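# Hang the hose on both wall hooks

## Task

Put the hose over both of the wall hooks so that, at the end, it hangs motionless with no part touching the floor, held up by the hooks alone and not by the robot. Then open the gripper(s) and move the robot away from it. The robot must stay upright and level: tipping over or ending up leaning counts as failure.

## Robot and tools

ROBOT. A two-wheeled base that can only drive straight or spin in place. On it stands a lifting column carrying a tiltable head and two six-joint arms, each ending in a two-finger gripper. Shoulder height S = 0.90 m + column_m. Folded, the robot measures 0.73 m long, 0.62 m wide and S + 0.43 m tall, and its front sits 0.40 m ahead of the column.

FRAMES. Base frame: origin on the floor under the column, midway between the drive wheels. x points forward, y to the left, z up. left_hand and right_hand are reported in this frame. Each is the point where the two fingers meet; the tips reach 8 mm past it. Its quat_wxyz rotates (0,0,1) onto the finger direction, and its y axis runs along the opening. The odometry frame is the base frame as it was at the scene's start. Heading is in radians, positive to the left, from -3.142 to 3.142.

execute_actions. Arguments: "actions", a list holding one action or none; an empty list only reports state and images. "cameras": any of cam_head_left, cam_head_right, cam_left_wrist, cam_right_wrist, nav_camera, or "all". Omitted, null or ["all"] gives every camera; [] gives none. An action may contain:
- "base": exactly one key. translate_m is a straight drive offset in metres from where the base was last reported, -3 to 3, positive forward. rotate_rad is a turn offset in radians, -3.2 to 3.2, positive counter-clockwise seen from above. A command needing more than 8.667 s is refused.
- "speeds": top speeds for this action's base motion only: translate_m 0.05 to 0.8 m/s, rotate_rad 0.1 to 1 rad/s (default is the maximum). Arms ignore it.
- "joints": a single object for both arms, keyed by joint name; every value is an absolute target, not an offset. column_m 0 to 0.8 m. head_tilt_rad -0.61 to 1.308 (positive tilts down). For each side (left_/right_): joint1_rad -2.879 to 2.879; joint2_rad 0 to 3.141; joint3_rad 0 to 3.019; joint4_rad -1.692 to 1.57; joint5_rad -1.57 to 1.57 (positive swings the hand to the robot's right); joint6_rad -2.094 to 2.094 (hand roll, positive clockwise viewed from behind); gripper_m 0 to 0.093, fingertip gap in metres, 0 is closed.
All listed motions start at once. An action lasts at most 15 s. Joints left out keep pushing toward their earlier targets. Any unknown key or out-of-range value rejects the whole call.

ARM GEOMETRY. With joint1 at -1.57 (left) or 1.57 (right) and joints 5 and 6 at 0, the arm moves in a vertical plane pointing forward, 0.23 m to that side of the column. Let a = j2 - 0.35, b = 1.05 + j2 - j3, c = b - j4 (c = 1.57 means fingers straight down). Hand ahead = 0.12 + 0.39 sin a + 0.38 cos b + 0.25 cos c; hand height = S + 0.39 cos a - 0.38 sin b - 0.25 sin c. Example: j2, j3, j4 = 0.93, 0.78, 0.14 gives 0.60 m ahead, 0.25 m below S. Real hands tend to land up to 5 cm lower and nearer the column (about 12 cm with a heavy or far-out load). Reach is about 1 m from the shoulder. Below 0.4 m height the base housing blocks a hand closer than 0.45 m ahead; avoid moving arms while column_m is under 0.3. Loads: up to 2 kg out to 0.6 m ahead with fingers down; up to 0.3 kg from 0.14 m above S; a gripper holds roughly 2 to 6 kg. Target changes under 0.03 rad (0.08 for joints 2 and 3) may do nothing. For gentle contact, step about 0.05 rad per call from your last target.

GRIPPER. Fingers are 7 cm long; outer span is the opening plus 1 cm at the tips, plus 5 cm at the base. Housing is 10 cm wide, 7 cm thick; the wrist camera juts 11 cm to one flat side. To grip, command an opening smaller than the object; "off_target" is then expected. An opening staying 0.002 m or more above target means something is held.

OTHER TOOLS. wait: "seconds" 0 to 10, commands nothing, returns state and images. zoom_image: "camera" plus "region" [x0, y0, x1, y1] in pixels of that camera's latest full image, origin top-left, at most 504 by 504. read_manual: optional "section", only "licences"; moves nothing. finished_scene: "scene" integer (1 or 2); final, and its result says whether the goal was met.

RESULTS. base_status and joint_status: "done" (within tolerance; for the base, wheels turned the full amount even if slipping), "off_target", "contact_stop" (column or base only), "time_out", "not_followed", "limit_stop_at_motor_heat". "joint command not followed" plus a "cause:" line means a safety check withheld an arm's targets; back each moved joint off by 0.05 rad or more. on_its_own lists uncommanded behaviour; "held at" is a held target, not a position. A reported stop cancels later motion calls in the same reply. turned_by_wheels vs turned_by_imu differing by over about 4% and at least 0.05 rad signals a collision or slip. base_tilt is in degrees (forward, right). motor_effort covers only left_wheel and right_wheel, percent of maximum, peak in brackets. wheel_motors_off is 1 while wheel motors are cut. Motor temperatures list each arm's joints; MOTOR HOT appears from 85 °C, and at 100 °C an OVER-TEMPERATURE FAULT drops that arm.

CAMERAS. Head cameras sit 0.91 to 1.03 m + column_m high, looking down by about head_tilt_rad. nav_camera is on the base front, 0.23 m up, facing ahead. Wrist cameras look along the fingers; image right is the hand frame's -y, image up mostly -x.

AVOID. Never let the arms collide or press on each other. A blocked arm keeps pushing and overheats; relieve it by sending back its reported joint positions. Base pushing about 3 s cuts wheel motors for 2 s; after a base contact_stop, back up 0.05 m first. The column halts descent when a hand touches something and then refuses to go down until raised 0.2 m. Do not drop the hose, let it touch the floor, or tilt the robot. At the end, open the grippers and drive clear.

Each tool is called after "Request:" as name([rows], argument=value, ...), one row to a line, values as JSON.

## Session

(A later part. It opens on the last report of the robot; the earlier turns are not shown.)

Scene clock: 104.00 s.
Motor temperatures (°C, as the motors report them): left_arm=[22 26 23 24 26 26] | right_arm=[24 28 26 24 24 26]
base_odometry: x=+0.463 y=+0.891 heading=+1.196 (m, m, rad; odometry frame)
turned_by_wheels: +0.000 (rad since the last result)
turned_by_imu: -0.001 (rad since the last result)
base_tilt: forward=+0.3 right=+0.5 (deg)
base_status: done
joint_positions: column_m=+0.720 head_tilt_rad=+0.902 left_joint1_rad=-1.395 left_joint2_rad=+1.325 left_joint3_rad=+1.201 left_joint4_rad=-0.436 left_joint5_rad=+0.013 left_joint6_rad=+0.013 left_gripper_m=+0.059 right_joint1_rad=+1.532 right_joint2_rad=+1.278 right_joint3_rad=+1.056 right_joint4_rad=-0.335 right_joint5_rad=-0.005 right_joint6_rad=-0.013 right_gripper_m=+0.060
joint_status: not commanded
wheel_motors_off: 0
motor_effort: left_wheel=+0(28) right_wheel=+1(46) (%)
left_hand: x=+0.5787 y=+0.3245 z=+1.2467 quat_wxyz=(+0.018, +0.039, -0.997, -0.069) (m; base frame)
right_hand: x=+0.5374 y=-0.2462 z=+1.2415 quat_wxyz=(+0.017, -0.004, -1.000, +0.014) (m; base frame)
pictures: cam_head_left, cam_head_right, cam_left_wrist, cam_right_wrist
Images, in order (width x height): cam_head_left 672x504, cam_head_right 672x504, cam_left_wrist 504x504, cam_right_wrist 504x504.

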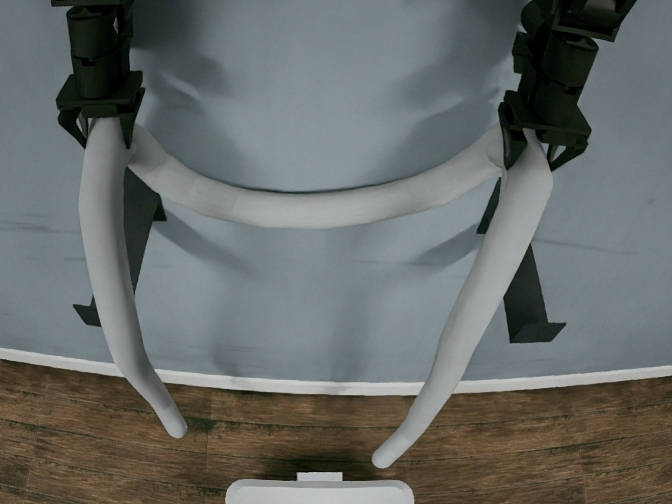

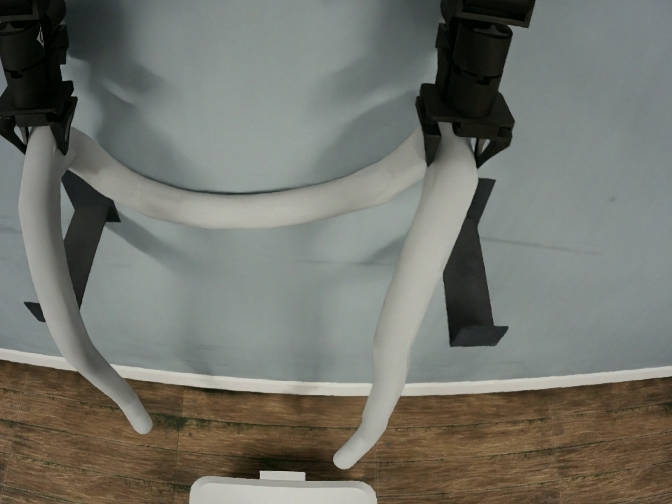

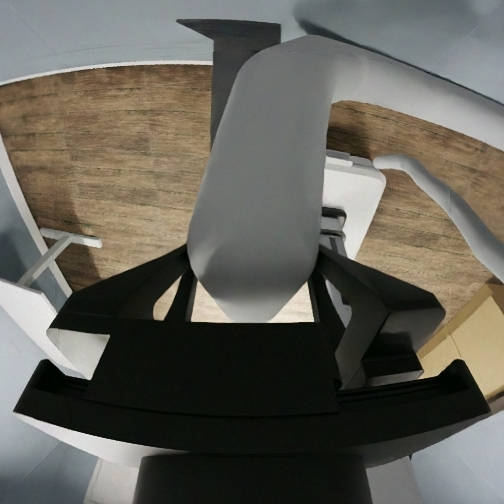

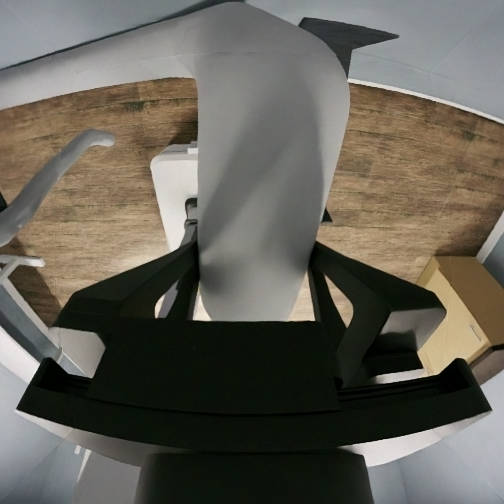

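Request:
execute_actions([
  {"joints":{"left_joint6_rad":0.8,"right_joint6_rad":-0.8,"left_joint1_rad":-1.35,"right_joint1_rad":1.48}},
], cameras=["cam_head_left","cam_head_right"])

Request:
execute_actions([
  {"joints":{"left_joint6_rad":1.5,"right_joint6_rad":-1.5,"left_joint1_rad":-1.32,"right_joint1_rad":1.45}},
], cameras=["cam_head_left","cam_head_right"])

Scene clock: 109.67 s.
Motor temperatures (°C, as the motors report them): left_arm=[22 26 23 24 26 26] | right_arm=[24 28 26 24 24 26]
base_odometry: x=+0.463 y=+0.891 heading=+1.196 (m, m, rad; odometry frame)
turned_by_wheels: +0.000 (rad since the last result)
turned_by_imu: +0.000 (rad since the last result)
base_tilt: forward=+0.3 right=+0.6 (deg)
base_status: not commanded
joint_positions: column_m=+0.720 head_tilt_rad=+0.902 left_joint1_rad=-1.369 left_joint2_rad=+1.328 left_joint3_rad=+1.198 left_joint4_rad=-0.439 left_joint5_rad=+0.015 left_joint6_rad=+0.760 left_gripper_m=+0.059 right_joint1_rad=+1.497 right_joint2_rad=+1.278 right_joint3_rad=+1.056 right_joint4_rad=-0.335 right_joint5_rad=-0.003 right_joint6_rad=-0.770 right_gripper_m=+0.060
joint_status: left_joint6_rad time_out (moved +0.747 of +0.787); the others done
wheel_motors_off: 0
on_its_own: left_joint6_rad reads +0.760 and still pushes toward +0.800 since a time_out
motor_effort: left_wheel=+0(0) right_wheel=-1(0) (%)
left_hand: x=+0.5735 y=+0.3389 z=+1.2473 quat_wxyz=(+0.050, -0.320, -0.944, -0.065) (m; base frame)
right_hand: x=+0.5369 y=-0.2662 z=+1.2425 quat_wxyz=(+0.027, +0.358, -0.933, +0.022) (m; base frame)
pictures: cam_head_left, cam_head_right
Images, in order (width x height): cam_head_left 672x504, cam_head_right 672x504.

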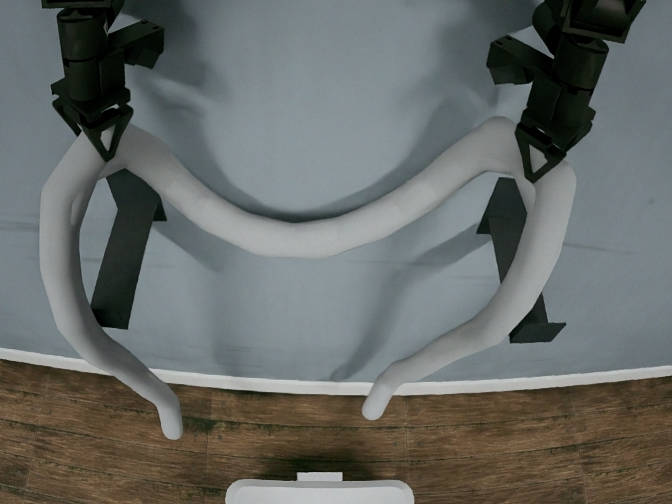

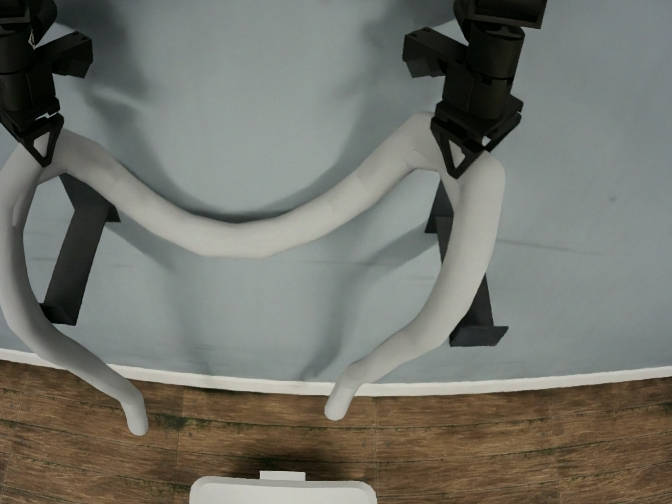

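not run: a stop came earlier in this reply.

Request:
execute_actions([
  {"joints":{"left_joint6_rad":1.55,"right_joint6_rad":-1.55,"left_joint1_rad":-1.3,"right_joint1_rad":1.42}},
], cameras=["cam_head_left","cam_head_right"])

Scene clock: 112.80 s.
Motor temperatures (°C, as the motors report them): left_arm=[22 26 23 24 26 26] | right_arm=[24 28 26 24 24 26]
base_odometry: x=+0.463 y=+0.891 heading=+1.196 (m, m, rad; odometry frame)
turned_by_wheels: +0.000 (rad since the last result)
turned_by_imu: +0.000 (rad since the last result)
base_tilt: forward=+0.3 right=+0.6 (deg)
base_status: not commanded
joint_positions: column_m=+0.720 head_tilt_rad=+0.902 left_joint1_rad=-1.309 left_joint2_rad=+1.329 left_joint3_rad=+1.198 left_joint4_rad=-0.439 left_joint5_rad=+0.011 left_joint6_rad=+1.529 left_gripper_m=+0.059 right_joint1_rad=+1.435 right_joint2_rad=+1.278 right_joint3_rad=+1.056 right_joint4_rad=-0.335 right_joint5_rad=-0.010 right_joint6_rad=-1.508 right_gripper_m=+0.060
joint_status: right_joint6_rad time_out (moved -0.738 of -0.780); the others done
wheel_motors_off: 0
on_its_own: right_joint6_rad reads -1.508 and still pushes toward -1.550 since a time_out
motor_effort: left_wheel=+0(0) right_wheel=-1(0) (%)
left_hand: x=+0.5692 y=+0.3736 z=+1.2539 quat_wxyz=(+0.090, -0.638, -0.763, -0.061) (m; base frame)
right_hand: x=+0.5351 y=-0.2993 z=+1.2454 quat_wxyz=(+0.049, +0.658, -0.751, +0.027) (m; base frame)
pictures: cam_head_left, cam_head_right
Images, in order (width x height): cam_head_left 672x504, cam_head_right 672x504.

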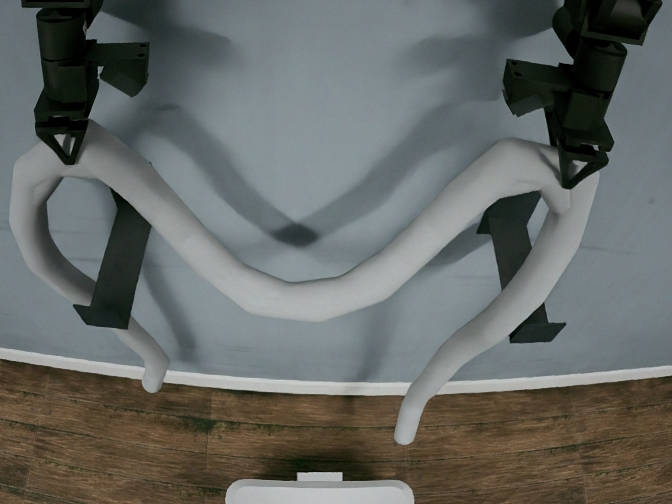

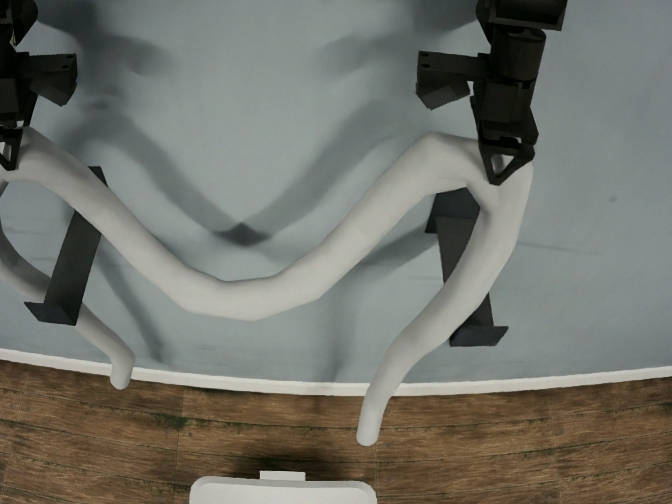

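Request:
execute_actions([
  {"joints":{"left_joint1_rad":-1.22,"right_joint1_rad":1.3,"left_joint6_rad":1.5,"right_joint6_rad":-1.5}},
], cameras=[])

Request:
execute_actions([
  {"joints":{"column_m":0.62}},
], cameras=["cam_head_left","cam_head_right"])

Scene clock: 114.63 s.
Motor temperatures (°C, as the motors report them): left_arm=[22 26 23 24 26 26] | right_arm=[24 28 26 24 24 26]
base_odometry: x=+0.463 y=+0.891 heading=+1.196 (m, m, rad; odometry frame)
turned_by_wheels: +0.000 (rad since the last result)
turned_by_imu: +0.000 (rad since the last result)
base_tilt: forward=+0.3 right=+0.6 (deg)
base_status: not commanded
joint_positions: column_m=+0.720 head_tilt_rad=+0.902 left_joint1_rad=-1.233 left_joint2_rad=+1.329 left_joint3_rad=+1.198 left_joint4_rad=-0.439 left_joint5_rad=+0.017 left_joint6_rad=+1.501 left_gripper_m=+0.059 right_joint1_rad=+1.328 right_joint2_rad=+1.278 right_joint3_rad=+1.056 right_joint4_rad=-0.335 right_joint5_rad=-0.025 right_joint6_rad=-1.482 right_gripper_m=+0.060
joint_status: all done
wheel_motors_off: 0
motor_effort: left_wheel=+0(0) right_wheel=+1(2) (%)
left_hand: x=+0.5630 y=+0.4147 z=+1.2647 quat_wxyz=(+0.108, -0.609, -0.781, -0.084) (m; base frame)
right_hand: x=+0.5299 y=-0.3557 z=+1.2546 quat_wxyz=(+0.074, +0.625, -0.775, +0.057) (m; base frame)
pictures: none
No camera images: the call's "cameras" was empty. Leave "cameras" out to get every camera's image.

Scene clock: 116.50 s.
Motor temperatures (°C, as the motors report them): left_arm=[22 26 23 24 26 26] | right_arm=[24 28 26 24 24 26]
base_odometry: x=+0.463 y=+0.891 heading=+1.196 (m, m, rad; odometry frame)
turned_by_wheels: +0.000 (rad since the last result)
turned_by_imu: +0.000 (rad since the last result)
base_tilt: forward=+0.3 right=+0.6 (deg)
base_status: not commanded
joint_positions: column_m=+0.620 head_tilt_rad=+0.902 left_joint1_rad=-1.233 left_joint2_rad=+1.329 left_joint3_rad=+1.198 left_joint4_rad=-0.439 left_joint5_rad=+0.017 left_joint6_rad=+1.501 left_gripper_m=+0.059 right_joint1_rad=+1.328 right_joint2_rad=+1.278 right_joint3_rad=+1.056 right_joint4_rad=-0.335 right_joint5_rad=-0.024 right_joint6_rad=-1.482 right_gripper_m=+0.060
joint_status: all done
wheel_motors_off: 0
motor_effort: left_wheel=+0(0) right_wheel=+1(2) (%)
left_hand: x=+0.5630 y=+0.4147 z=+1.1647 quat_wxyz=(+0.108, -0.609, -0.781, -0.084) (m; base frame)
right_hand: x=+0.5299 y=-0.3557 z=+1.1546 quat_wxyz=(+0.074, +0.624, -0.775, +0.057) (m; base frame)
pictures: cam_head_left, cam_head_right
Images, in order (width x height): cam_head_left 672x504, cam_head_right 672x504.

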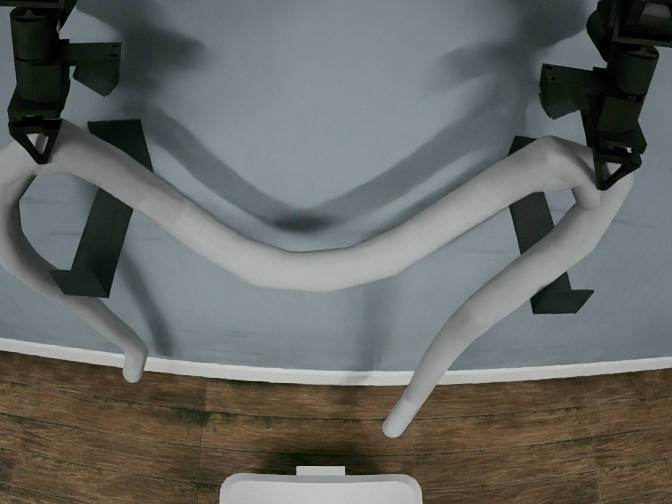

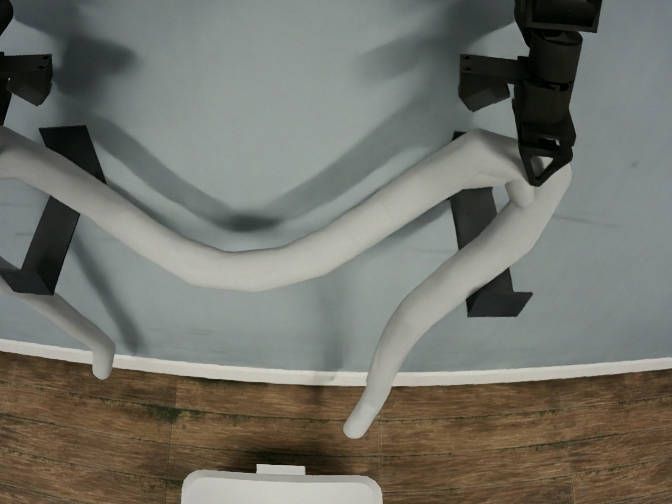

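Request:
execute_actions([
  {"joints":{"column_m":0.54}},
], cameras=["cam_head_left","cam_head_right"])

Scene clock: 118.67 s.
Motor temperatures (°C, as the motors report them): left_arm=[22 26 23 24 26 26] | right_arm=[24 28 26 24 25 26]
base_odometry: x=+0.463 y=+0.891 heading=+1.196 (m, m, rad; odometry frame)
turned_by_wheels: +0.000 (rad since the last result)
turned_by_imu: +0.000 (rad since the last result)
base_tilt: forward=+0.3 right=+0.5 (deg)
base_status: not commanded
joint_positions: column_m=+0.540 head_tilt_rad=+0.902 left_joint1_rad=-1.234 left_joint2_rad=+1.329 left_joint3_rad=+1.198 left_joint4_rad=-0.439 left_joint5_rad=+0.017 left_joint6_rad=+1.501 left_gripper_m=+0.059 right_joint1_rad=+1.320 right_joint2_rad=+1.233 right_joint3_rad=+1.056 right_joint4_rad=-0.336 right_joint5_rad=-0.003 right_joint6_rad=-1.482 right_gripper_m=+0.060
joint_status: all done
wheel_motors_off: 0
motor_effort: left_wheel=+0(0) right_wheel=+0(2) (%)
left_hand: x=+0.5630 y=+0.4144 z=+1.0847 quat_wxyz=(+0.108, -0.609, -0.781, -0.084) (m; base frame)
right_hand: x=+0.5453 y=-0.3618 z=+1.0949 quat_wxyz=(+0.069, +0.624, -0.774, +0.082) (m; base frame)
pictures: cam_head_left, cam_head_right
Images, in order (width x height): cam_head_left 672x504, cam_head_right 672x504.

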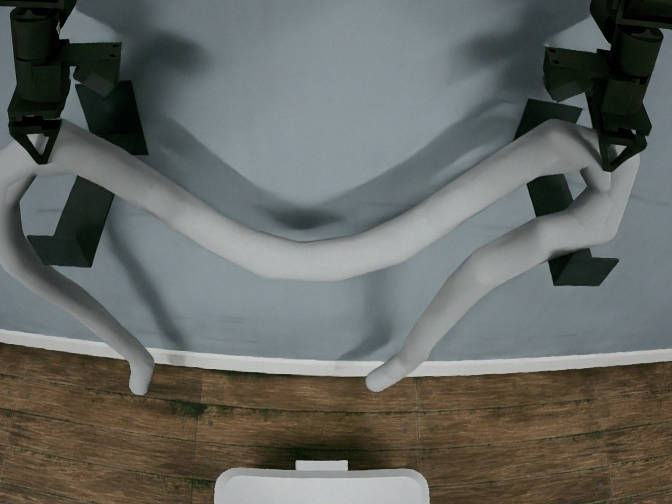

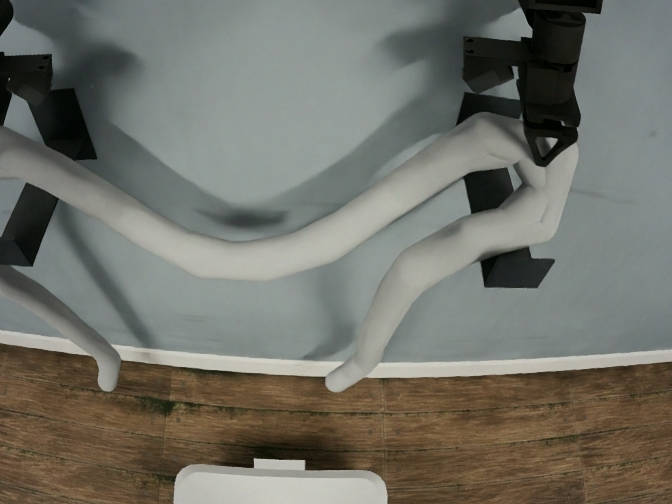

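Request:
execute_actions([
  {"joints":{"column_m":0.7,"right_joint6_rad":-2.05,"right_joint1_rad":1.25}},
], cameras=[])

Request:
execute_actions([
  {"joints":{"column_m":0.56}},
], cameras=["cam_head_left","cam_head_right"])

Scene clock: 122.20 s.
Motor temperatures (°C, as the motors report them): left_arm=[22 26 23 24 26 26] | right_arm=[24 28 26 24 25 26]
base_odometry: x=+0.463 y=+0.891 heading=+1.196 (m, m, rad; odometry frame)
turned_by_wheels: +0.000 (rad since the last result)
turned_by_imu: +0.000 (rad since the last result)
base_tilt: forward=+0.3 right=+0.6 (deg)
base_status: not commanded
joint_positions: column_m=+0.700 head_tilt_rad=+0.902 left_joint1_rad=-1.234 left_joint2_rad=+1.329 left_joint3_rad=+1.198 left_joint4_rad=-0.439 left_joint5_rad=+0.017 left_joint6_rad=+1.501 left_gripper_m=+0.059 right_joint1_rad=+1.292 right_joint2_rad=+1.270 right_joint3_rad=+1.056 right_joint4_rad=-0.337 right_joint5_rad=-0.027 right_joint6_rad=-1.990 right_gripper_m=+0.060
joint_status: right_joint6_rad time_out (moved -0.509 of -0.568); the others done
wheel_motors_off: 0
on_its_own: right_joint6_rad reads -1.990 and still pushes toward -2.050 since a time_out
motor_effort: left_wheel=+0(1) right_wheel=+1(2) (%)
left_hand: x=+0.5631 y=+0.4142 z=+1.2445 quat_wxyz=(+0.108, -0.609, -0.781, -0.083) (m; base frame)
right_hand: x=+0.5301 y=-0.3745 z=+1.2421 quat_wxyz=(+0.096, +0.793, -0.600, +0.047) (m; base frame)
pictures: none
No camera images: the call's "cameras" was empty. Leave "cameras" out to get every camera's image.

not run: a stop came earlier in this reply.

Request:
execute_actions([
  {"joints":{"column_m":0.56,"right_joint6_rad":-2.0}},
], cameras=["cam_head_left","cam_head_right"])

Scene clock: 124.93 s.
Motor temperatures (°C, as the motors report them): left_arm=[22 26 23 24 26 26] | right_arm=[24 28 26 24 25 26]
base_odometry: x=+0.463 y=+0.891 heading=+1.196 (m, m, rad; odometry frame)
turned_by_wheels: +0.000 (rad since the last result)
turned_by_imu: +0.000 (rad since the last result)
base_tilt: forward=+0.3 right=+0.6 (deg)
base_status: not commanded
joint_positions: column_m=+0.560 head_tilt_rad=+0.902 left_joint1_rad=-1.235 left_joint2_rad=+1.329 left_joint3_rad=+1.198 left_joint4_rad=-0.439 left_joint5_rad=+0.017 left_joint6_rad=+1.501 left_gripper_m=+0.059 right_joint1_rad=+1.291 right_joint2_rad=+1.270 right_joint3_rad=+1.056 right_joint4_rad=-0.337 right_joint5_rad=-0.020 right_joint6_rad=-1.966 right_gripper_m=+0.060
joint_status: all done
wheel_motors_off: 0
motor_effort: left_wheel=+0(0) right_wheel=+0(3) (%)
left_hand: x=+0.5631 y=+0.4140 z=+1.1046 quat_wxyz=(+0.108, -0.609, -0.781, -0.083) (m; base frame)
right_hand: x=+0.5299 y=-0.3758 z=+1.1025 quat_wxyz=(+0.098, +0.785, -0.609, +0.050) (m; base frame)
pictures: cam_head_left, cam_head_right
Images, in order (width x height): cam_head_left 672x504, cam_head_right 672x504.

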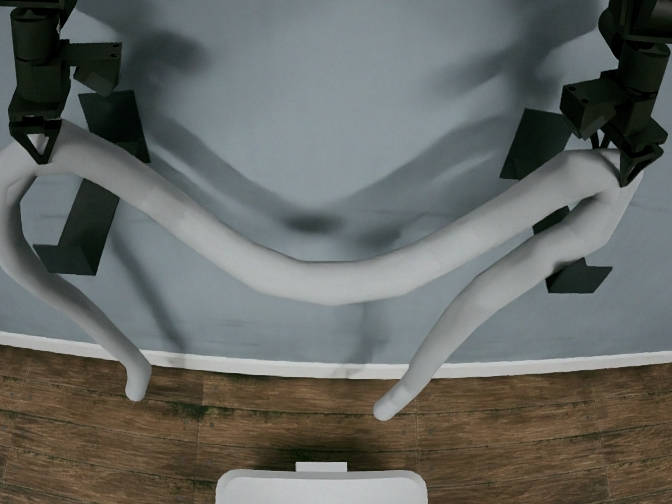

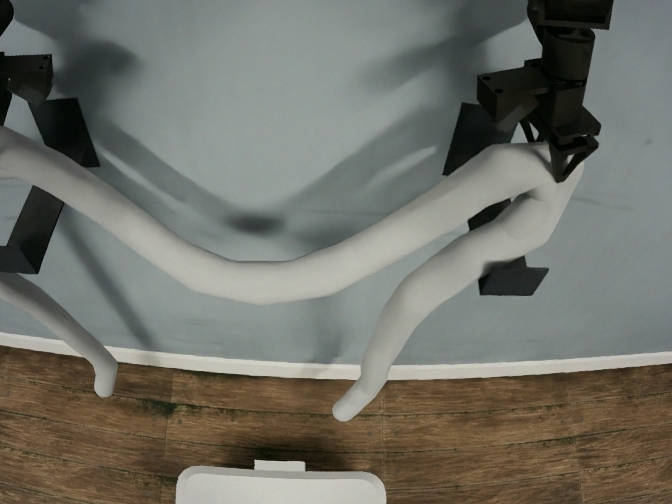

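Request:
execute_actions([
  {"joints":{"column_m":0.53}},
], cameras=[])

Request:
execute_actions([
  {"joints":{"left_gripper_m":0.093}},
], cameras=[])

Request:
execute_actions([
  {"joints":{"left_joint2_rad":1.0,"left_joint3_rad":1.1,"left_joint4_rad":-0.6,"right_joint2_rad":1.05,"right_joint3_rad":1.0,"right_joint4_rad":-0.47,"right_joint1_rad":1.1,"right_joint6_rad":-1.6}},
], cameras=["cam_head_left","cam_head_right"])

Scene clock: 127.57 s.
Motor temperatures (°C, as the motors report them): left_arm=[22 26 23 24 26 26] | right_arm=[24 28 26 24 25 26]
base_odometry: x=+0.463 y=+0.891 heading=+1.196 (m, m, rad; odometry frame)
turned_by_wheels: +0.000 (rad since the last result)
turned_by_imu: +0.000 (rad since the last result)
base_tilt: forward=+0.3 right=+0.6 (deg)
base_status: not commanded
joint_positions: column_m=+0.530 head_tilt_rad=+0.902 left_joint1_rad=-1.235 left_joint2_rad=+1.329 left_joint3_rad=+1.198 left_joint4_rad=-0.439 left_joint5_rad=+0.018 left_joint6_rad=+1.501 left_gripper_m=+0.059 right_joint1_rad=+1.279 right_joint2_rad=+1.253 right_joint3_rad=+1.056 right_joint4_rad=-0.337 right_joint5_rad=-0.011 right_joint6_rad=-1.966 right_gripper_m=+0.060
joint_status: all done
wheel_motors_off: 0
motor_effort: left_wheel=+0(0) right_wheel=+0(2) (%)
left_hand: x=+0.5632 y=+0.4135 z=+1.0744 quat_wxyz=(+0.107, -0.610, -0.781, -0.083) (m; base frame)
right_hand: x=+0.5350 y=-0.3833 z=+1.0815 quat_wxyz=(+0.103, +0.783, -0.610, +0.063) (m; base frame)
pictures: none
No camera images: the call's "cameras" was empty. Leave "cameras" out to get every camera's image.

Scene clock: 128.37 s.
Motor temperatures (°C, as the motors report them): left_arm=[22 26 23 24 26 26] | right_arm=[24 28 26 24 25 26]
base_odometry: x=+0.463 y=+0.891 heading=+1.196 (m, m, rad; odometry frame)
turned_by_wheels: +0.000 (rad since the last result)
turned_by_imu: +0.000 (rad since the last result)
base_tilt: forward=+0.2 right=+0.5 (deg)
base_status: not commanded
joint_positions: column_m=+0.530 head_tilt_rad=+0.902 left_joint1_rad=-1.227 left_joint2_rad=+1.311 left_joint3_rad=+1.203 left_joint4_rad=-0.439 left_joint5_rad=+0.004 left_joint6_rad=+1.501 left_gripper_m=+0.093 right_joint1_rad=+1.277 right_joint2_rad=+1.253 right_joint3_rad=+1.056 right_joint4_rad=-0.337 right_joint5_rad=-0.009 right_joint6_rad=-1.966 right_gripper_m=+0.060
joint_status: all done
wheel_motors_off: 0
motor_effort: left_wheel=+0(0) right_wheel=+0(0) (%)
left_hand: x=+0.5719 y=+0.4197 z=+1.0852 quat_wxyz=(+0.108, -0.608, -0.780, -0.099) (m; base frame)
right_hand: x=+0.5350 y=-0.3843 z=+1.0819 quat_wxyz=(+0.104, +0.783, -0.610, +0.063) (m; base frame)
pictures: none
No camera images: the call's "cameras" was empty. Leave "cameras" out to get every camera's image.

Scene clock: 129.60 s.
Motor temperatures (°C, as the motors report them): left_arm=[22 26 23 24 26 26] | right_arm=[24 28 26 24 25 26]
base_odometry: x=+0.463 y=+0.891 heading=+1.196 (m, m, rad; odometry frame)
turned_by_wheels: +0.000 (rad since the last result)
turned_by_imu: +0.000 (rad since the last result)
base_tilt: forward=+0.3 right=+0.6 (deg)
base_status: not commanded
joint_positions: column_m=+0.530 head_tilt_rad=+0.902 left_joint1_rad=-1.227 left_joint2_rad=+0.989 left_joint3_rad=+1.096 left_joint4_rad=-0.597 left_joint5_rad=+0.004 left_joint6_rad=+1.501 left_gripper_m=+0.093 right_joint1_rad=+1.144 right_joint2_rad=+1.060 right_joint3_rad=+0.988 right_joint4_rad=-0.476 right_joint5_rad=-0.030 right_joint6_rad=-1.597 right_gripper_m=+0.060
joint_status: all done
wheel_motors_off: 0
motor_effort: left_wheel=+0(1) right_wheel=+0(4) (%)
left_hand: x=+0.5744 y=+0.3817 z=+1.2092 quat_wxyz=(+0.089, -0.611, -0.777, -0.120) (m; base frame)
right_hand: x=+0.5155 y=-0.4221 z=+1.1699 quat_wxyz=(+0.127, +0.626, -0.761, +0.109) (m; base frame)
pictures: cam_head_left, cam_head_right
Images, in order (width x height): cam_head_left 672x504, cam_head_right 672x504.

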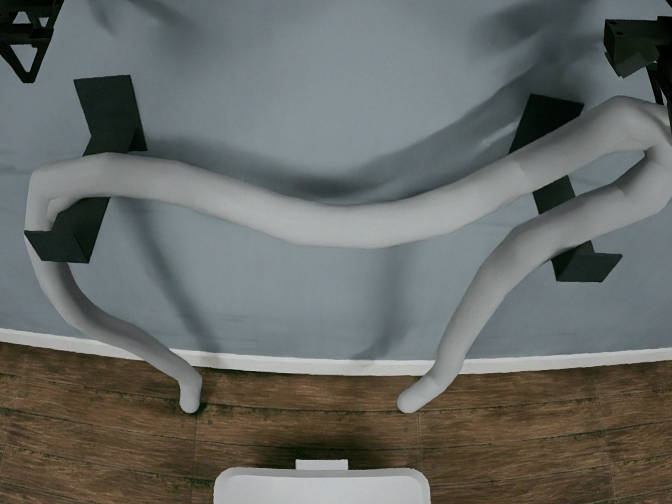

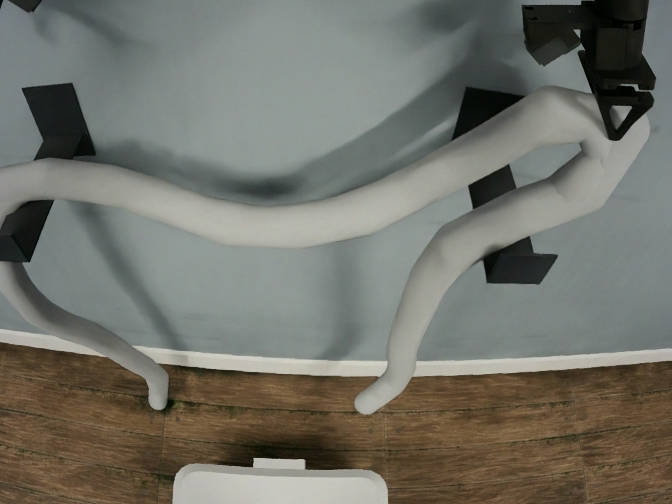

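Request:
execute_actions([
  {"joints":{"right_joint3_rad":0.66,"right_joint4_rad":-0.14}},
], cameras=["cam_head_left","cam_head_right"])

Scene clock: 132.07 s.
Motor temperatures (°C, as the motors report them): left_arm=[22 26 23 24 26 26] | right_arm=[24 28 26 24 25 26]
base_odometry: x=+0.463 y=+0.891 heading=+1.196 (m, m, rad; odometry frame)
turned_by_wheels: +0.000 (rad since the last result)
turned_by_imu: +0.000 (rad since the last result)
base_tilt: forward=+0.3 right=+0.6 (deg)
base_status: not commanded
joint_positions: column_m=+0.530 head_tilt_rad=+0.902 left_joint1_rad=-1.227 left_joint2_rad=+0.989 left_joint3_rad=+1.096 left_joint4_rad=-0.597 left_joint5_rad=+0.004 left_joint6_rad=+1.501 left_gripper_m=+0.093 right_joint1_rad=+1.132 right_joint2_rad=+1.034 right_joint3_rad=+0.697 right_joint4_rad=-0.119 right_joint5_rad=-0.019 right_joint6_rad=-1.572 right_gripper_m=+0.060
joint_status: all done
wheel_motors_off: 0
motor_effort: left_wheel=+0(1) right_wheel=-1(1) (%)
left_hand: x=+0.5744 y=+0.3817 z=+1.2092 quat_wxyz=(+0.089, -0.611, -0.777, -0.120) (m; base frame)
right_hand: x=+0.4338 y=-0.4211 z=+1.1461 quat_wxyz=(+0.105, +0.620, -0.763, +0.153) (m; base frame)
pictures: cam_head_left, cam_head_right
Images, in order (width x height): cam_head_left 672x504, cam_head_right 672x504.

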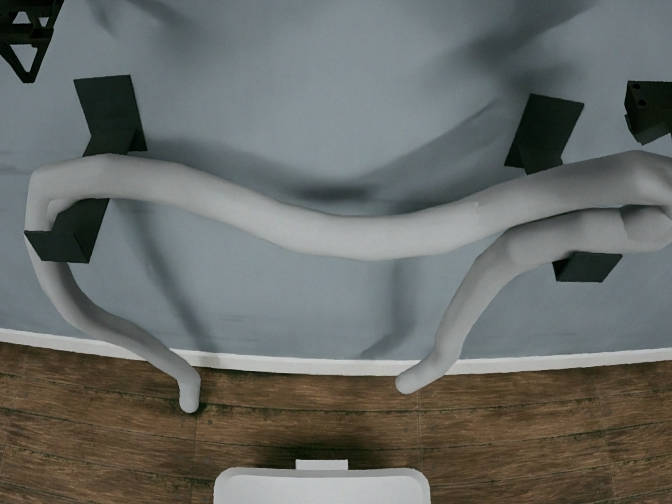

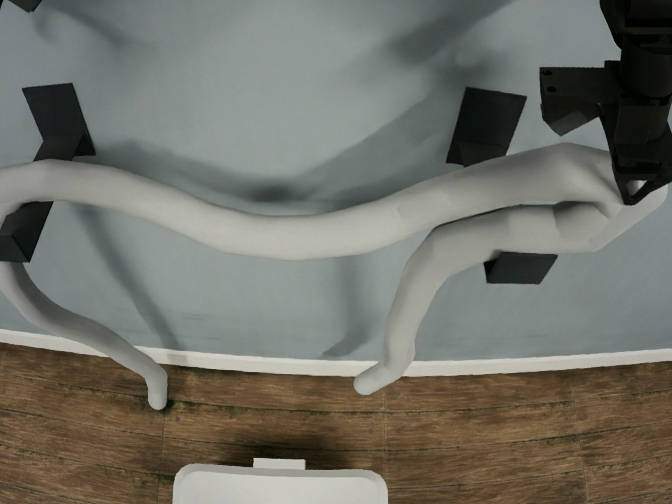

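Request:
execute_actions([
  {"joints":{"column_m":0.68,"right_joint3_rad":0.5,"right_joint4_rad":-0.02}},
], cameras=["cam_head_left","cam_head_right"])

Scene clock: 135.10 s.
Motor temperatures (°C, as the motors report them): left_arm=[22 26 23 24 26 26] | right_arm=[24 27 26 24 26 26]
base_odometry: x=+0.463 y=+0.891 heading=+1.196 (m, m, rad; odometry frame)
turned_by_wheels: +0.000 (rad since the last result)
turned_by_imu: +0.000 (rad since the last result)
base_tilt: forward=+0.3 right=+0.5 (deg)
base_status: not commanded
joint_positions: column_m=+0.680 head_tilt_rad=+0.902 left_joint1_rad=-1.227 left_joint2_rad=+0.990 left_joint3_rad=+1.096 left_joint4_rad=-0.597 left_joint5_rad=+0.004 left_joint6_rad=+1.501 left_gripper_m=+0.093 right_joint1_rad=+1.132 right_joint2_rad=+1.047 right_joint3_rad=+0.525 right_joint4_rad=+0.000 right_joint5_rad=-0.042 right_joint6_rad=-1.568 right_gripper_m=+0.060
joint_status: all done
wheel_motors_off: 0
motor_effort: left_wheel=-1(1) right_wheel=-3(5) (%)
left_hand: x=+0.5742 y=+0.3818 z=+1.3588 quat_wxyz=(+0.089, -0.611, -0.777, -0.119) (m; base frame)
right_hand: x=+0.3537 y=-0.4038 z=+1.2816 quat_wxyz=(+0.117, +0.615, -0.771, +0.121) (m; base frame)
pictures: cam_head_left, cam_head_right
Images, in order (width x height): cam_head_left 672x504, cam_head_right 672x504.

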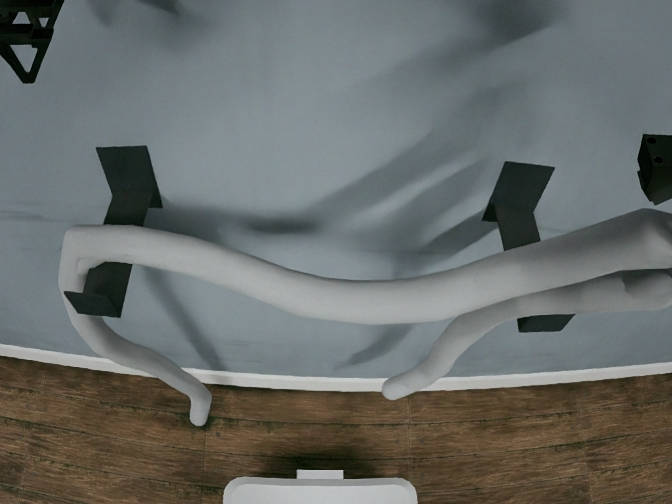

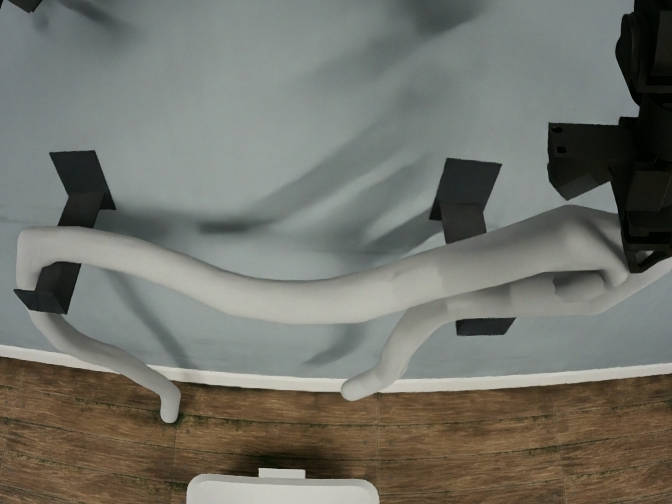

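Request:
execute_actions([
  {"joints":{"column_m":0.52}},
], cameras=["cam_head_left","cam_head_right"])

Scene clock: 137.37 s.
Motor temperatures (°C, as the motors report them): left_arm=[22 26 23 24 26 26] | right_arm=[24 27 26 24 26 26]
base_odometry: x=+0.463 y=+0.891 heading=+1.196 (m, m, rad; odometry frame)
turned_by_wheels: +0.000 (rad since the last result)
turned_by_imu: +0.000 (rad since the last result)
base_tilt: forward=+0.3 right=+0.6 (deg)
base_status: not commanded
joint_positions: column_m=+0.609 head_tilt_rad=+0.902 left_joint1_rad=-1.226 left_joint2_rad=+0.992 left_joint3_rad=+1.095 left_joint4_rad=-0.597 left_joint5_rad=+0.004 left_joint6_rad=+1.501 left_gripper_m=+0.093 right_joint1_rad=+1.132 right_joint2_rad=+1.062 right_joint3_rad=+0.507 right_joint4_rad=-0.016 right_joint5_rad=-0.016 right_joint6_rad=-1.571 right_gripper_m=+0.060
joint_status: column_m contact_stop (moved -0.071 of -0.160)
wheel_motors_off: 0
on_its_own: column_m is held at +0.609, not at your +0.520, since a contact_stop
motor_effort: left_wheel=+0(1) right_wheel=-1(2) (%)
left_hand: x=+0.5732 y=+0.3821 z=+1.2870 quat_wxyz=(+0.090, -0.611, -0.777, -0.118) (m; base frame)
right_hand: x=+0.3334 y=-0.4048 z=+1.2088 quat_wxyz=(+0.141, +0.611, -0.771, +0.110) (m; base frame)
pictures: cam_head_left, cam_head_right
Images, in order (width x height): cam_head_left 672x504, cam_head_right 672x504.

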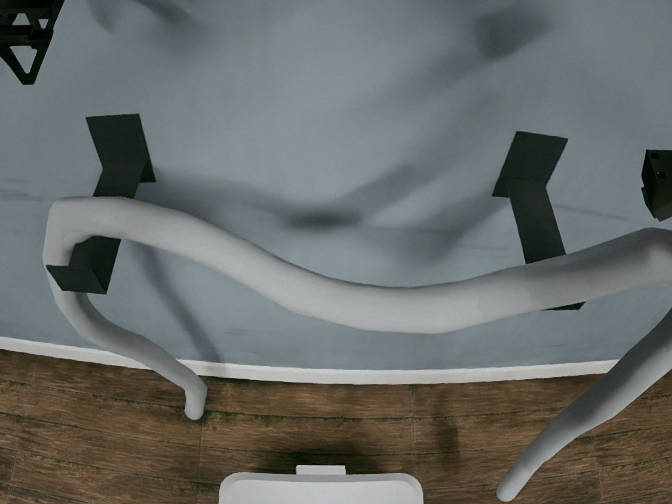

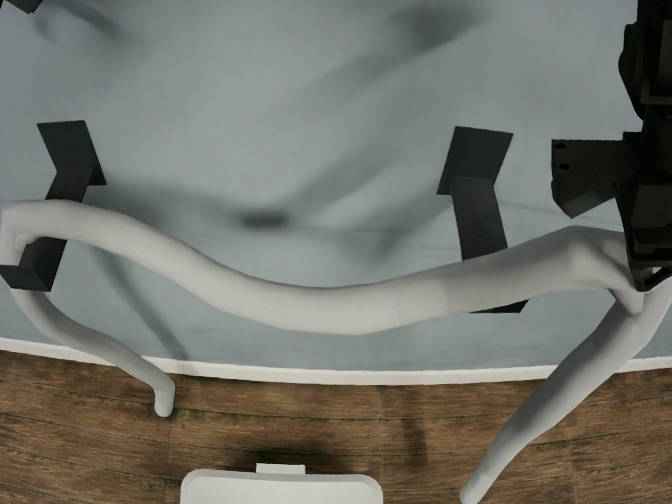

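Request:
execute_actions([
  {"joints":{"right_joint2_rad":1.06,"right_joint3_rad":0.99,"right_joint4_rad":-0.476}},
], cameras=[])

Request:
execute_actions([
  {"joints":{"right_joint2_rad":1.35,"right_joint3_rad":1.05,"right_joint4_rad":-0.25,"right_joint1_rad":1.2}},
], cameras=["cam_head_left","cam_head_right"])

Scene clock: 139.93 s.
Motor temperatures (°C, as the motors report them): left_arm=[22 26 23 24 26 26] | right_arm=[24 27 26 24 26 26]
base_odometry: x=+0.463 y=+0.891 heading=+1.196 (m, m, rad; odometry frame)
turned_by_wheels: +0.000 (rad since the last result)
turned_by_imu: +0.000 (rad since the last result)
base_tilt: forward=+0.3 right=+0.6 (deg)
base_status: not commanded
joint_positions: column_m=+0.609 head_tilt_rad=+0.902 left_joint1_rad=-1.226 left_joint2_rad=+0.992 left_joint3_rad=+1.095 left_joint4_rad=-0.597 left_joint5_rad=+0.004 left_joint6_rad=+1.501 left_gripper_m=+0.093 right_joint1_rad=+1.132 right_joint2_rad=+1.082 right_joint3_rad=+0.963 right_joint4_rad=-0.468 right_joint5_rad=-0.022 right_joint6_rad=-1.577 right_gripper_m=+0.060
joint_status: all done
wheel_motors_off: 0
on_its_own: column_m is held at +0.609, not at your +0.520, since a contact_stop
motor_effort: left_wheel=-1(1) right_wheel=+0(4) (%)
left_hand: x=+0.5732 y=+0.3821 z=+1.2870 quat_wxyz=(+0.090, -0.611, -0.777, -0.118) (m; base frame)
right_hand: x=+0.4948 y=-0.4292 z=+1.2391 quat_wxyz=(+0.144, +0.612, -0.771, +0.102) (m; base frame)
pictures: none
No camera images: the call's "cameras" was empty. Leave "cameras" out to get every camera's image.

Scene clock: 141.20 s.
Motor temperatures (°C, as the motors report them): left_arm=[22 26 23 24 26 26] | right_arm=[24 27 26 24 26 26]
base_odometry: x=+0.463 y=+0.891 heading=+1.196 (m, m, rad; odometry frame)
turned_by_wheels: +0.000 (rad since the last result)
turned_by_imu: +0.000 (rad since the last result)
base_tilt: forward=+0.4 right=+0.6 (deg)
base_status: not commanded
joint_positions: column_m=+0.609 head_tilt_rad=+0.902 left_joint1_rad=-1.226 left_joint2_rad=+0.992 left_joint3_rad=+1.095 left_joint4_rad=-0.597 left_joint5_rad=+0.004 left_joint6_rad=+1.501 left_gripper_m=+0.093 right_joint1_rad=+1.211 right_joint2_rad=+1.386 right_joint3_rad=+1.040 right_joint4_rad=-0.250 right_joint5_rad=-0.015 right_joint6_rad=-1.579 right_gripper_m=+0.060
joint_status: all done
wheel_motors_off: 0
on_its_own: column_m is held at +0.609, not at your +0.520, since a contact_stop
motor_effort: left_wheel=+0(1) right_wheel=+2(1) (%)
left_hand: x=+0.5732 y=+0.3821 z=+1.2870 quat_wxyz=(+0.090, -0.611, -0.777, -0.118) (m; base frame)
right_hand: x=+0.4875 y=-0.4278 z=+1.1169 quat_wxyz=(+0.127, +0.632, -0.761, +0.077) (m; base frame)
pictures: cam_head_left, cam_head_right
Images, in order (width x height): cam_head_left 672x504, cam_head_right 672x504.

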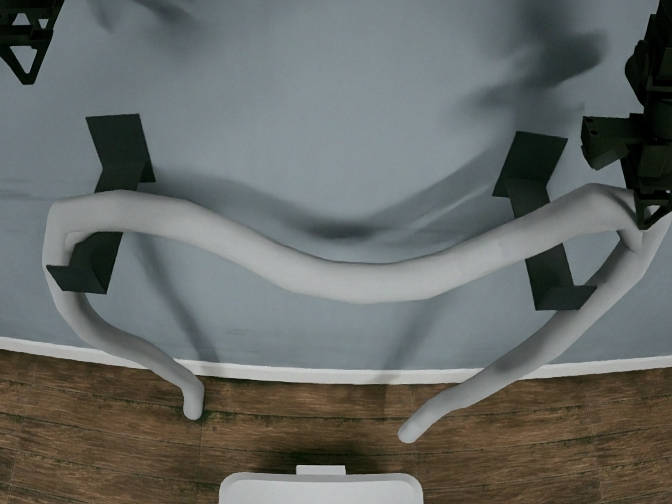

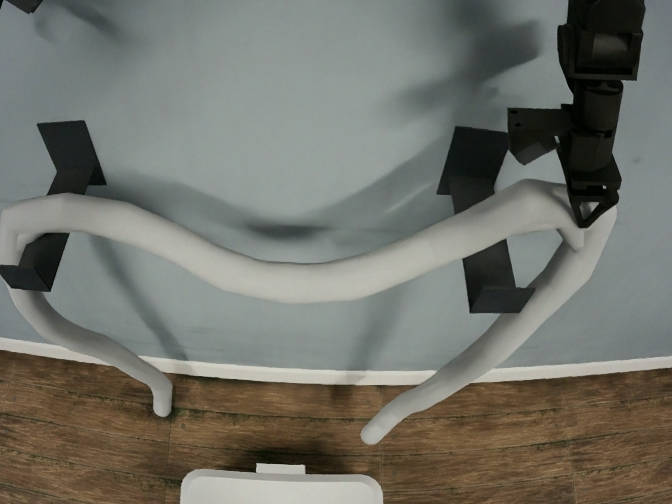

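Tail is under the hook now. Release, lift, back off.

Request:
execute_actions([
  {"joints":{"right_gripper_m":0.093}},
], cameras=[])

Request:
execute_actions([
  {"joints":{"column_m":0.75}},
], cameras=[])

Request:
execute_actions([
  {"base":{"translate_m":-0.7},"joints":{"head_tilt_rad":0.6}},
], cameras=["cam_head_left","cam_head_right"])

Scene clock: 143.00 s.
Motor temperatures (°C, as the motors report them): left_arm=[22 26 23 24 26 26] | right_arm=[24 27 26 24 26 26]
base_odometry: x=+0.463 y=+0.891 heading=+1.196 (m, m, rad; odometry frame)
turned_by_wheels: +0.000 (rad since the last result)
turned_by_imu: +0.000 (rad since the last result)
base_tilt: forward=+0.3 right=+0.6 (deg)
base_status: not commanded
joint_positions: column_m=+0.609 head_tilt_rad=+0.902 left_joint1_rad=-1.226 left_joint2_rad=+0.992 left_joint3_rad=+1.095 left_joint4_rad=-0.597 left_joint5_rad=+0.004 left_joint6_rad=+1.501 left_gripper_m=+0.093 right_joint1_rad=+1.210 right_joint2_rad=+1.355 right_joint3_rad=+1.040 right_joint4_rad=-0.250 right_joint5_rad=-0.002 right_joint6_rad=-1.584 right_gripper_m=+0.093
joint_status: all done
wheel_motors_off: 0
on_its_own: column_m is held at +0.609, not at your +0.520, since a contact_stop
motor_effort: left_wheel=-1(1) right_wheel=+1(0) (%)
left_hand: x=+0.5732 y=+0.3821 z=+1.2870 quat_wxyz=(+0.090, -0.611, -0.777, -0.118) (m; base frame)
right_hand: x=+0.5000 y=-0.4289 z=+1.1293 quat_wxyz=(+0.122, +0.635, -0.757, +0.093) (m; base frame)
pictures: none
No camera images: the call's "cameras" was empty. Leave "cameras" out to get every camera's image.

Scene clock: 145.43 s.
Motor temperatures (°C, as the motors report them): left_arm=[22 26 23 24 26 26] | right_arm=[24 27 26 24 25 26]
base_odometry: x=+0.463 y=+0.891 heading=+1.196 (m, m, rad; odometry frame)
turned_by_wheels: +0.000 (rad since the last result)
turned_by_imu: +0.000 (rad since the last result)
base_tilt: forward=+0.3 right=+0.6 (deg)
base_status: not commanded
joint_positions: column_m=+0.750 head_tilt_rad=+0.902 left_joint1_rad=-1.226 left_joint2_rad=+0.992 left_joint3_rad=+1.095 left_joint4_rad=-0.597 left_joint5_rad=+0.004 left_joint6_rad=+1.501 left_gripper_m=+0.093 right_joint1_rad=+1.210 right_joint2_rad=+1.355 right_joint3_rad=+1.040 right_joint4_rad=-0.250 right_joint5_rad=-0.002 right_joint6_rad=-1.584 right_gripper_m=+0.093
joint_status: all done
wheel_motors_off: 0
motor_effort: left_wheel=-1(1) right_wheel=-1(1) (%)
left_hand: x=+0.5732 y=+0.3821 z=+1.4276 quat_wxyz=(+0.090, -0.611, -0.777, -0.118) (m; base frame)
right_hand: x=+0.5000 y=-0.4289 z=+1.2699 quat_wxyz=(+0.123, +0.635, -0.757, +0.093) (m; base frame)
pictures: none
No camera images: the call's "cameras" was empty. Leave "cameras" out to get every camera's image.

Scene clock: 148.67 s.
Motor temperatures (°C, as the motors report them): left_arm=[22 25 23 24 26 26] | right_arm=[24 28 26 24 25 26]
base_odometry: x=+0.207 y=+0.240 heading=+1.196 (m, m, rad; odometry frame)
turned_by_wheels: +0.000 (rad since the last result)
turned_by_imu: +0.002 (rad since the last result)
base_tilt: forward=+0.2 right=+0.6 (deg)
base_status: done
joint_positions: column_m=+0.750 head_tilt_rad=+0.617 left_joint1_rad=-1.226 left_joint2_rad=+0.993 left_joint3_rad=+1.091 left_joint4_rad=-0.597 left_joint5_rad=+0.003 left_joint6_rad=+1.501 left_gripper_m=+0.093 right_joint1_rad=+1.210 right_joint2_rad=+1.354 right_joint3_rad=+1.043 right_joint4_rad=-0.250 right_joint5_rad=-0.002 right_joint6_rad=-1.585 right_gripper_m=+0.093
joint_status: all done
wheel_motors_off: 0
motor_effort: left_wheel=+1(39) right_wheel=-1(27) (%)
left_hand: x=+0.5708 y=+0.3823 z=+1.4264 quat_wxyz=(+0.092, -0.611, -0.778, -0.117) (m; base frame)
right_hand: x=+0.5021 y=-0.4292 z=+1.2706 quat_wxyz=(+0.122, +0.635, -0.757, +0.094) (m; base frame)
pictures: cam_head_left, cam_head_right
Images, in order (width x height): cam_head_left 672x504, cam_head_right 672x504.

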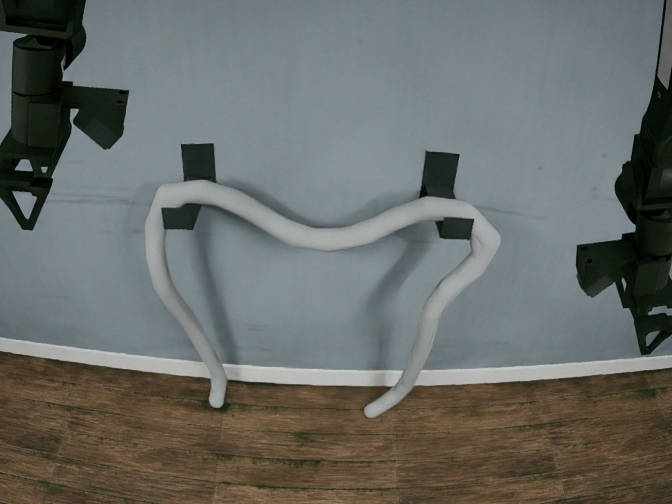

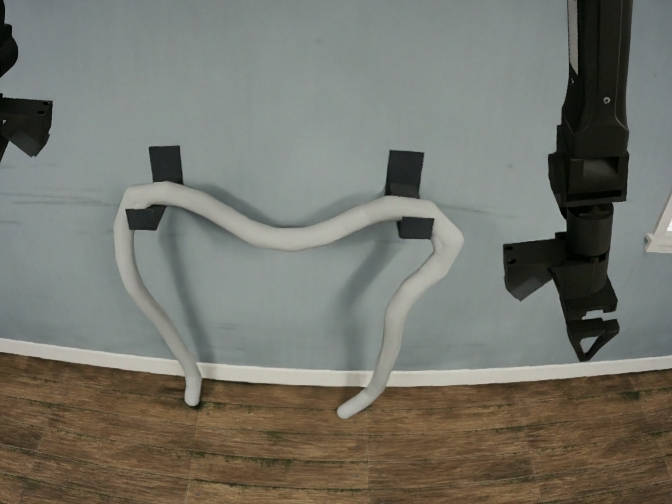

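Request:
execute_actions(actions=[], cameras=["nav_camera"])

Scene clock: 149.30 s.
Motor temperatures (°C, as the motors report them): left_arm=[22 25 23 24 26 26] | right_arm=[24 28 26 24 25 26]
base_odometry: x=+0.207 y=+0.240 heading=+1.196 (m, m, rad; odometry frame)
turned_by_wheels: +0.000 (rad since the last result)
turned_by_imu: +0.000 (rad since the last result)
base_tilt: forward=+0.3 right=+0.6 (deg)
base_status: done
joint_positions: column_m=+0.750 head_tilt_rad=+0.617 left_joint1_rad=-1.226 left_joint2_rad=+0.993 left_joint3_rad=+1.091 left_joint4_rad=-0.597 left_joint5_rad=+0.003 left_joint6_rad=+1.501 left_gripper_m=+0.093 right_joint1_rad=+1.210 right_joint2_rad=+1.354 right_joint3_rad=+1.043 right_joint4_rad=-0.250 right_joint5_rad=-0.002 right_joint6_rad=-1.585 right_gripper_m=+0.093
joint_status: all done
wheel_motors_off: 0
motor_effort: left_wheel=+1(39) right_wheel=-2(27) (%)
left_hand: x=+0.5708 y=+0.3823 z=+1.4264 quat_wxyz=(+0.092, -0.611, -0.778, -0.117) (m; base frame)
right_hand: x=+0.5021 y=-0.4292 z=+1.2706 quat_wxyz=(+0.122, +0.635, -0.757, +0.094) (m; base frame)
pictures: nav_camera
Images, in order (width x height): nav_camera 672x504.

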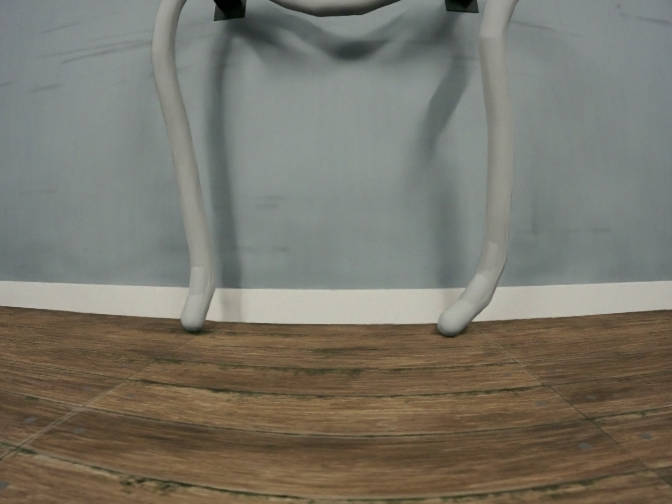

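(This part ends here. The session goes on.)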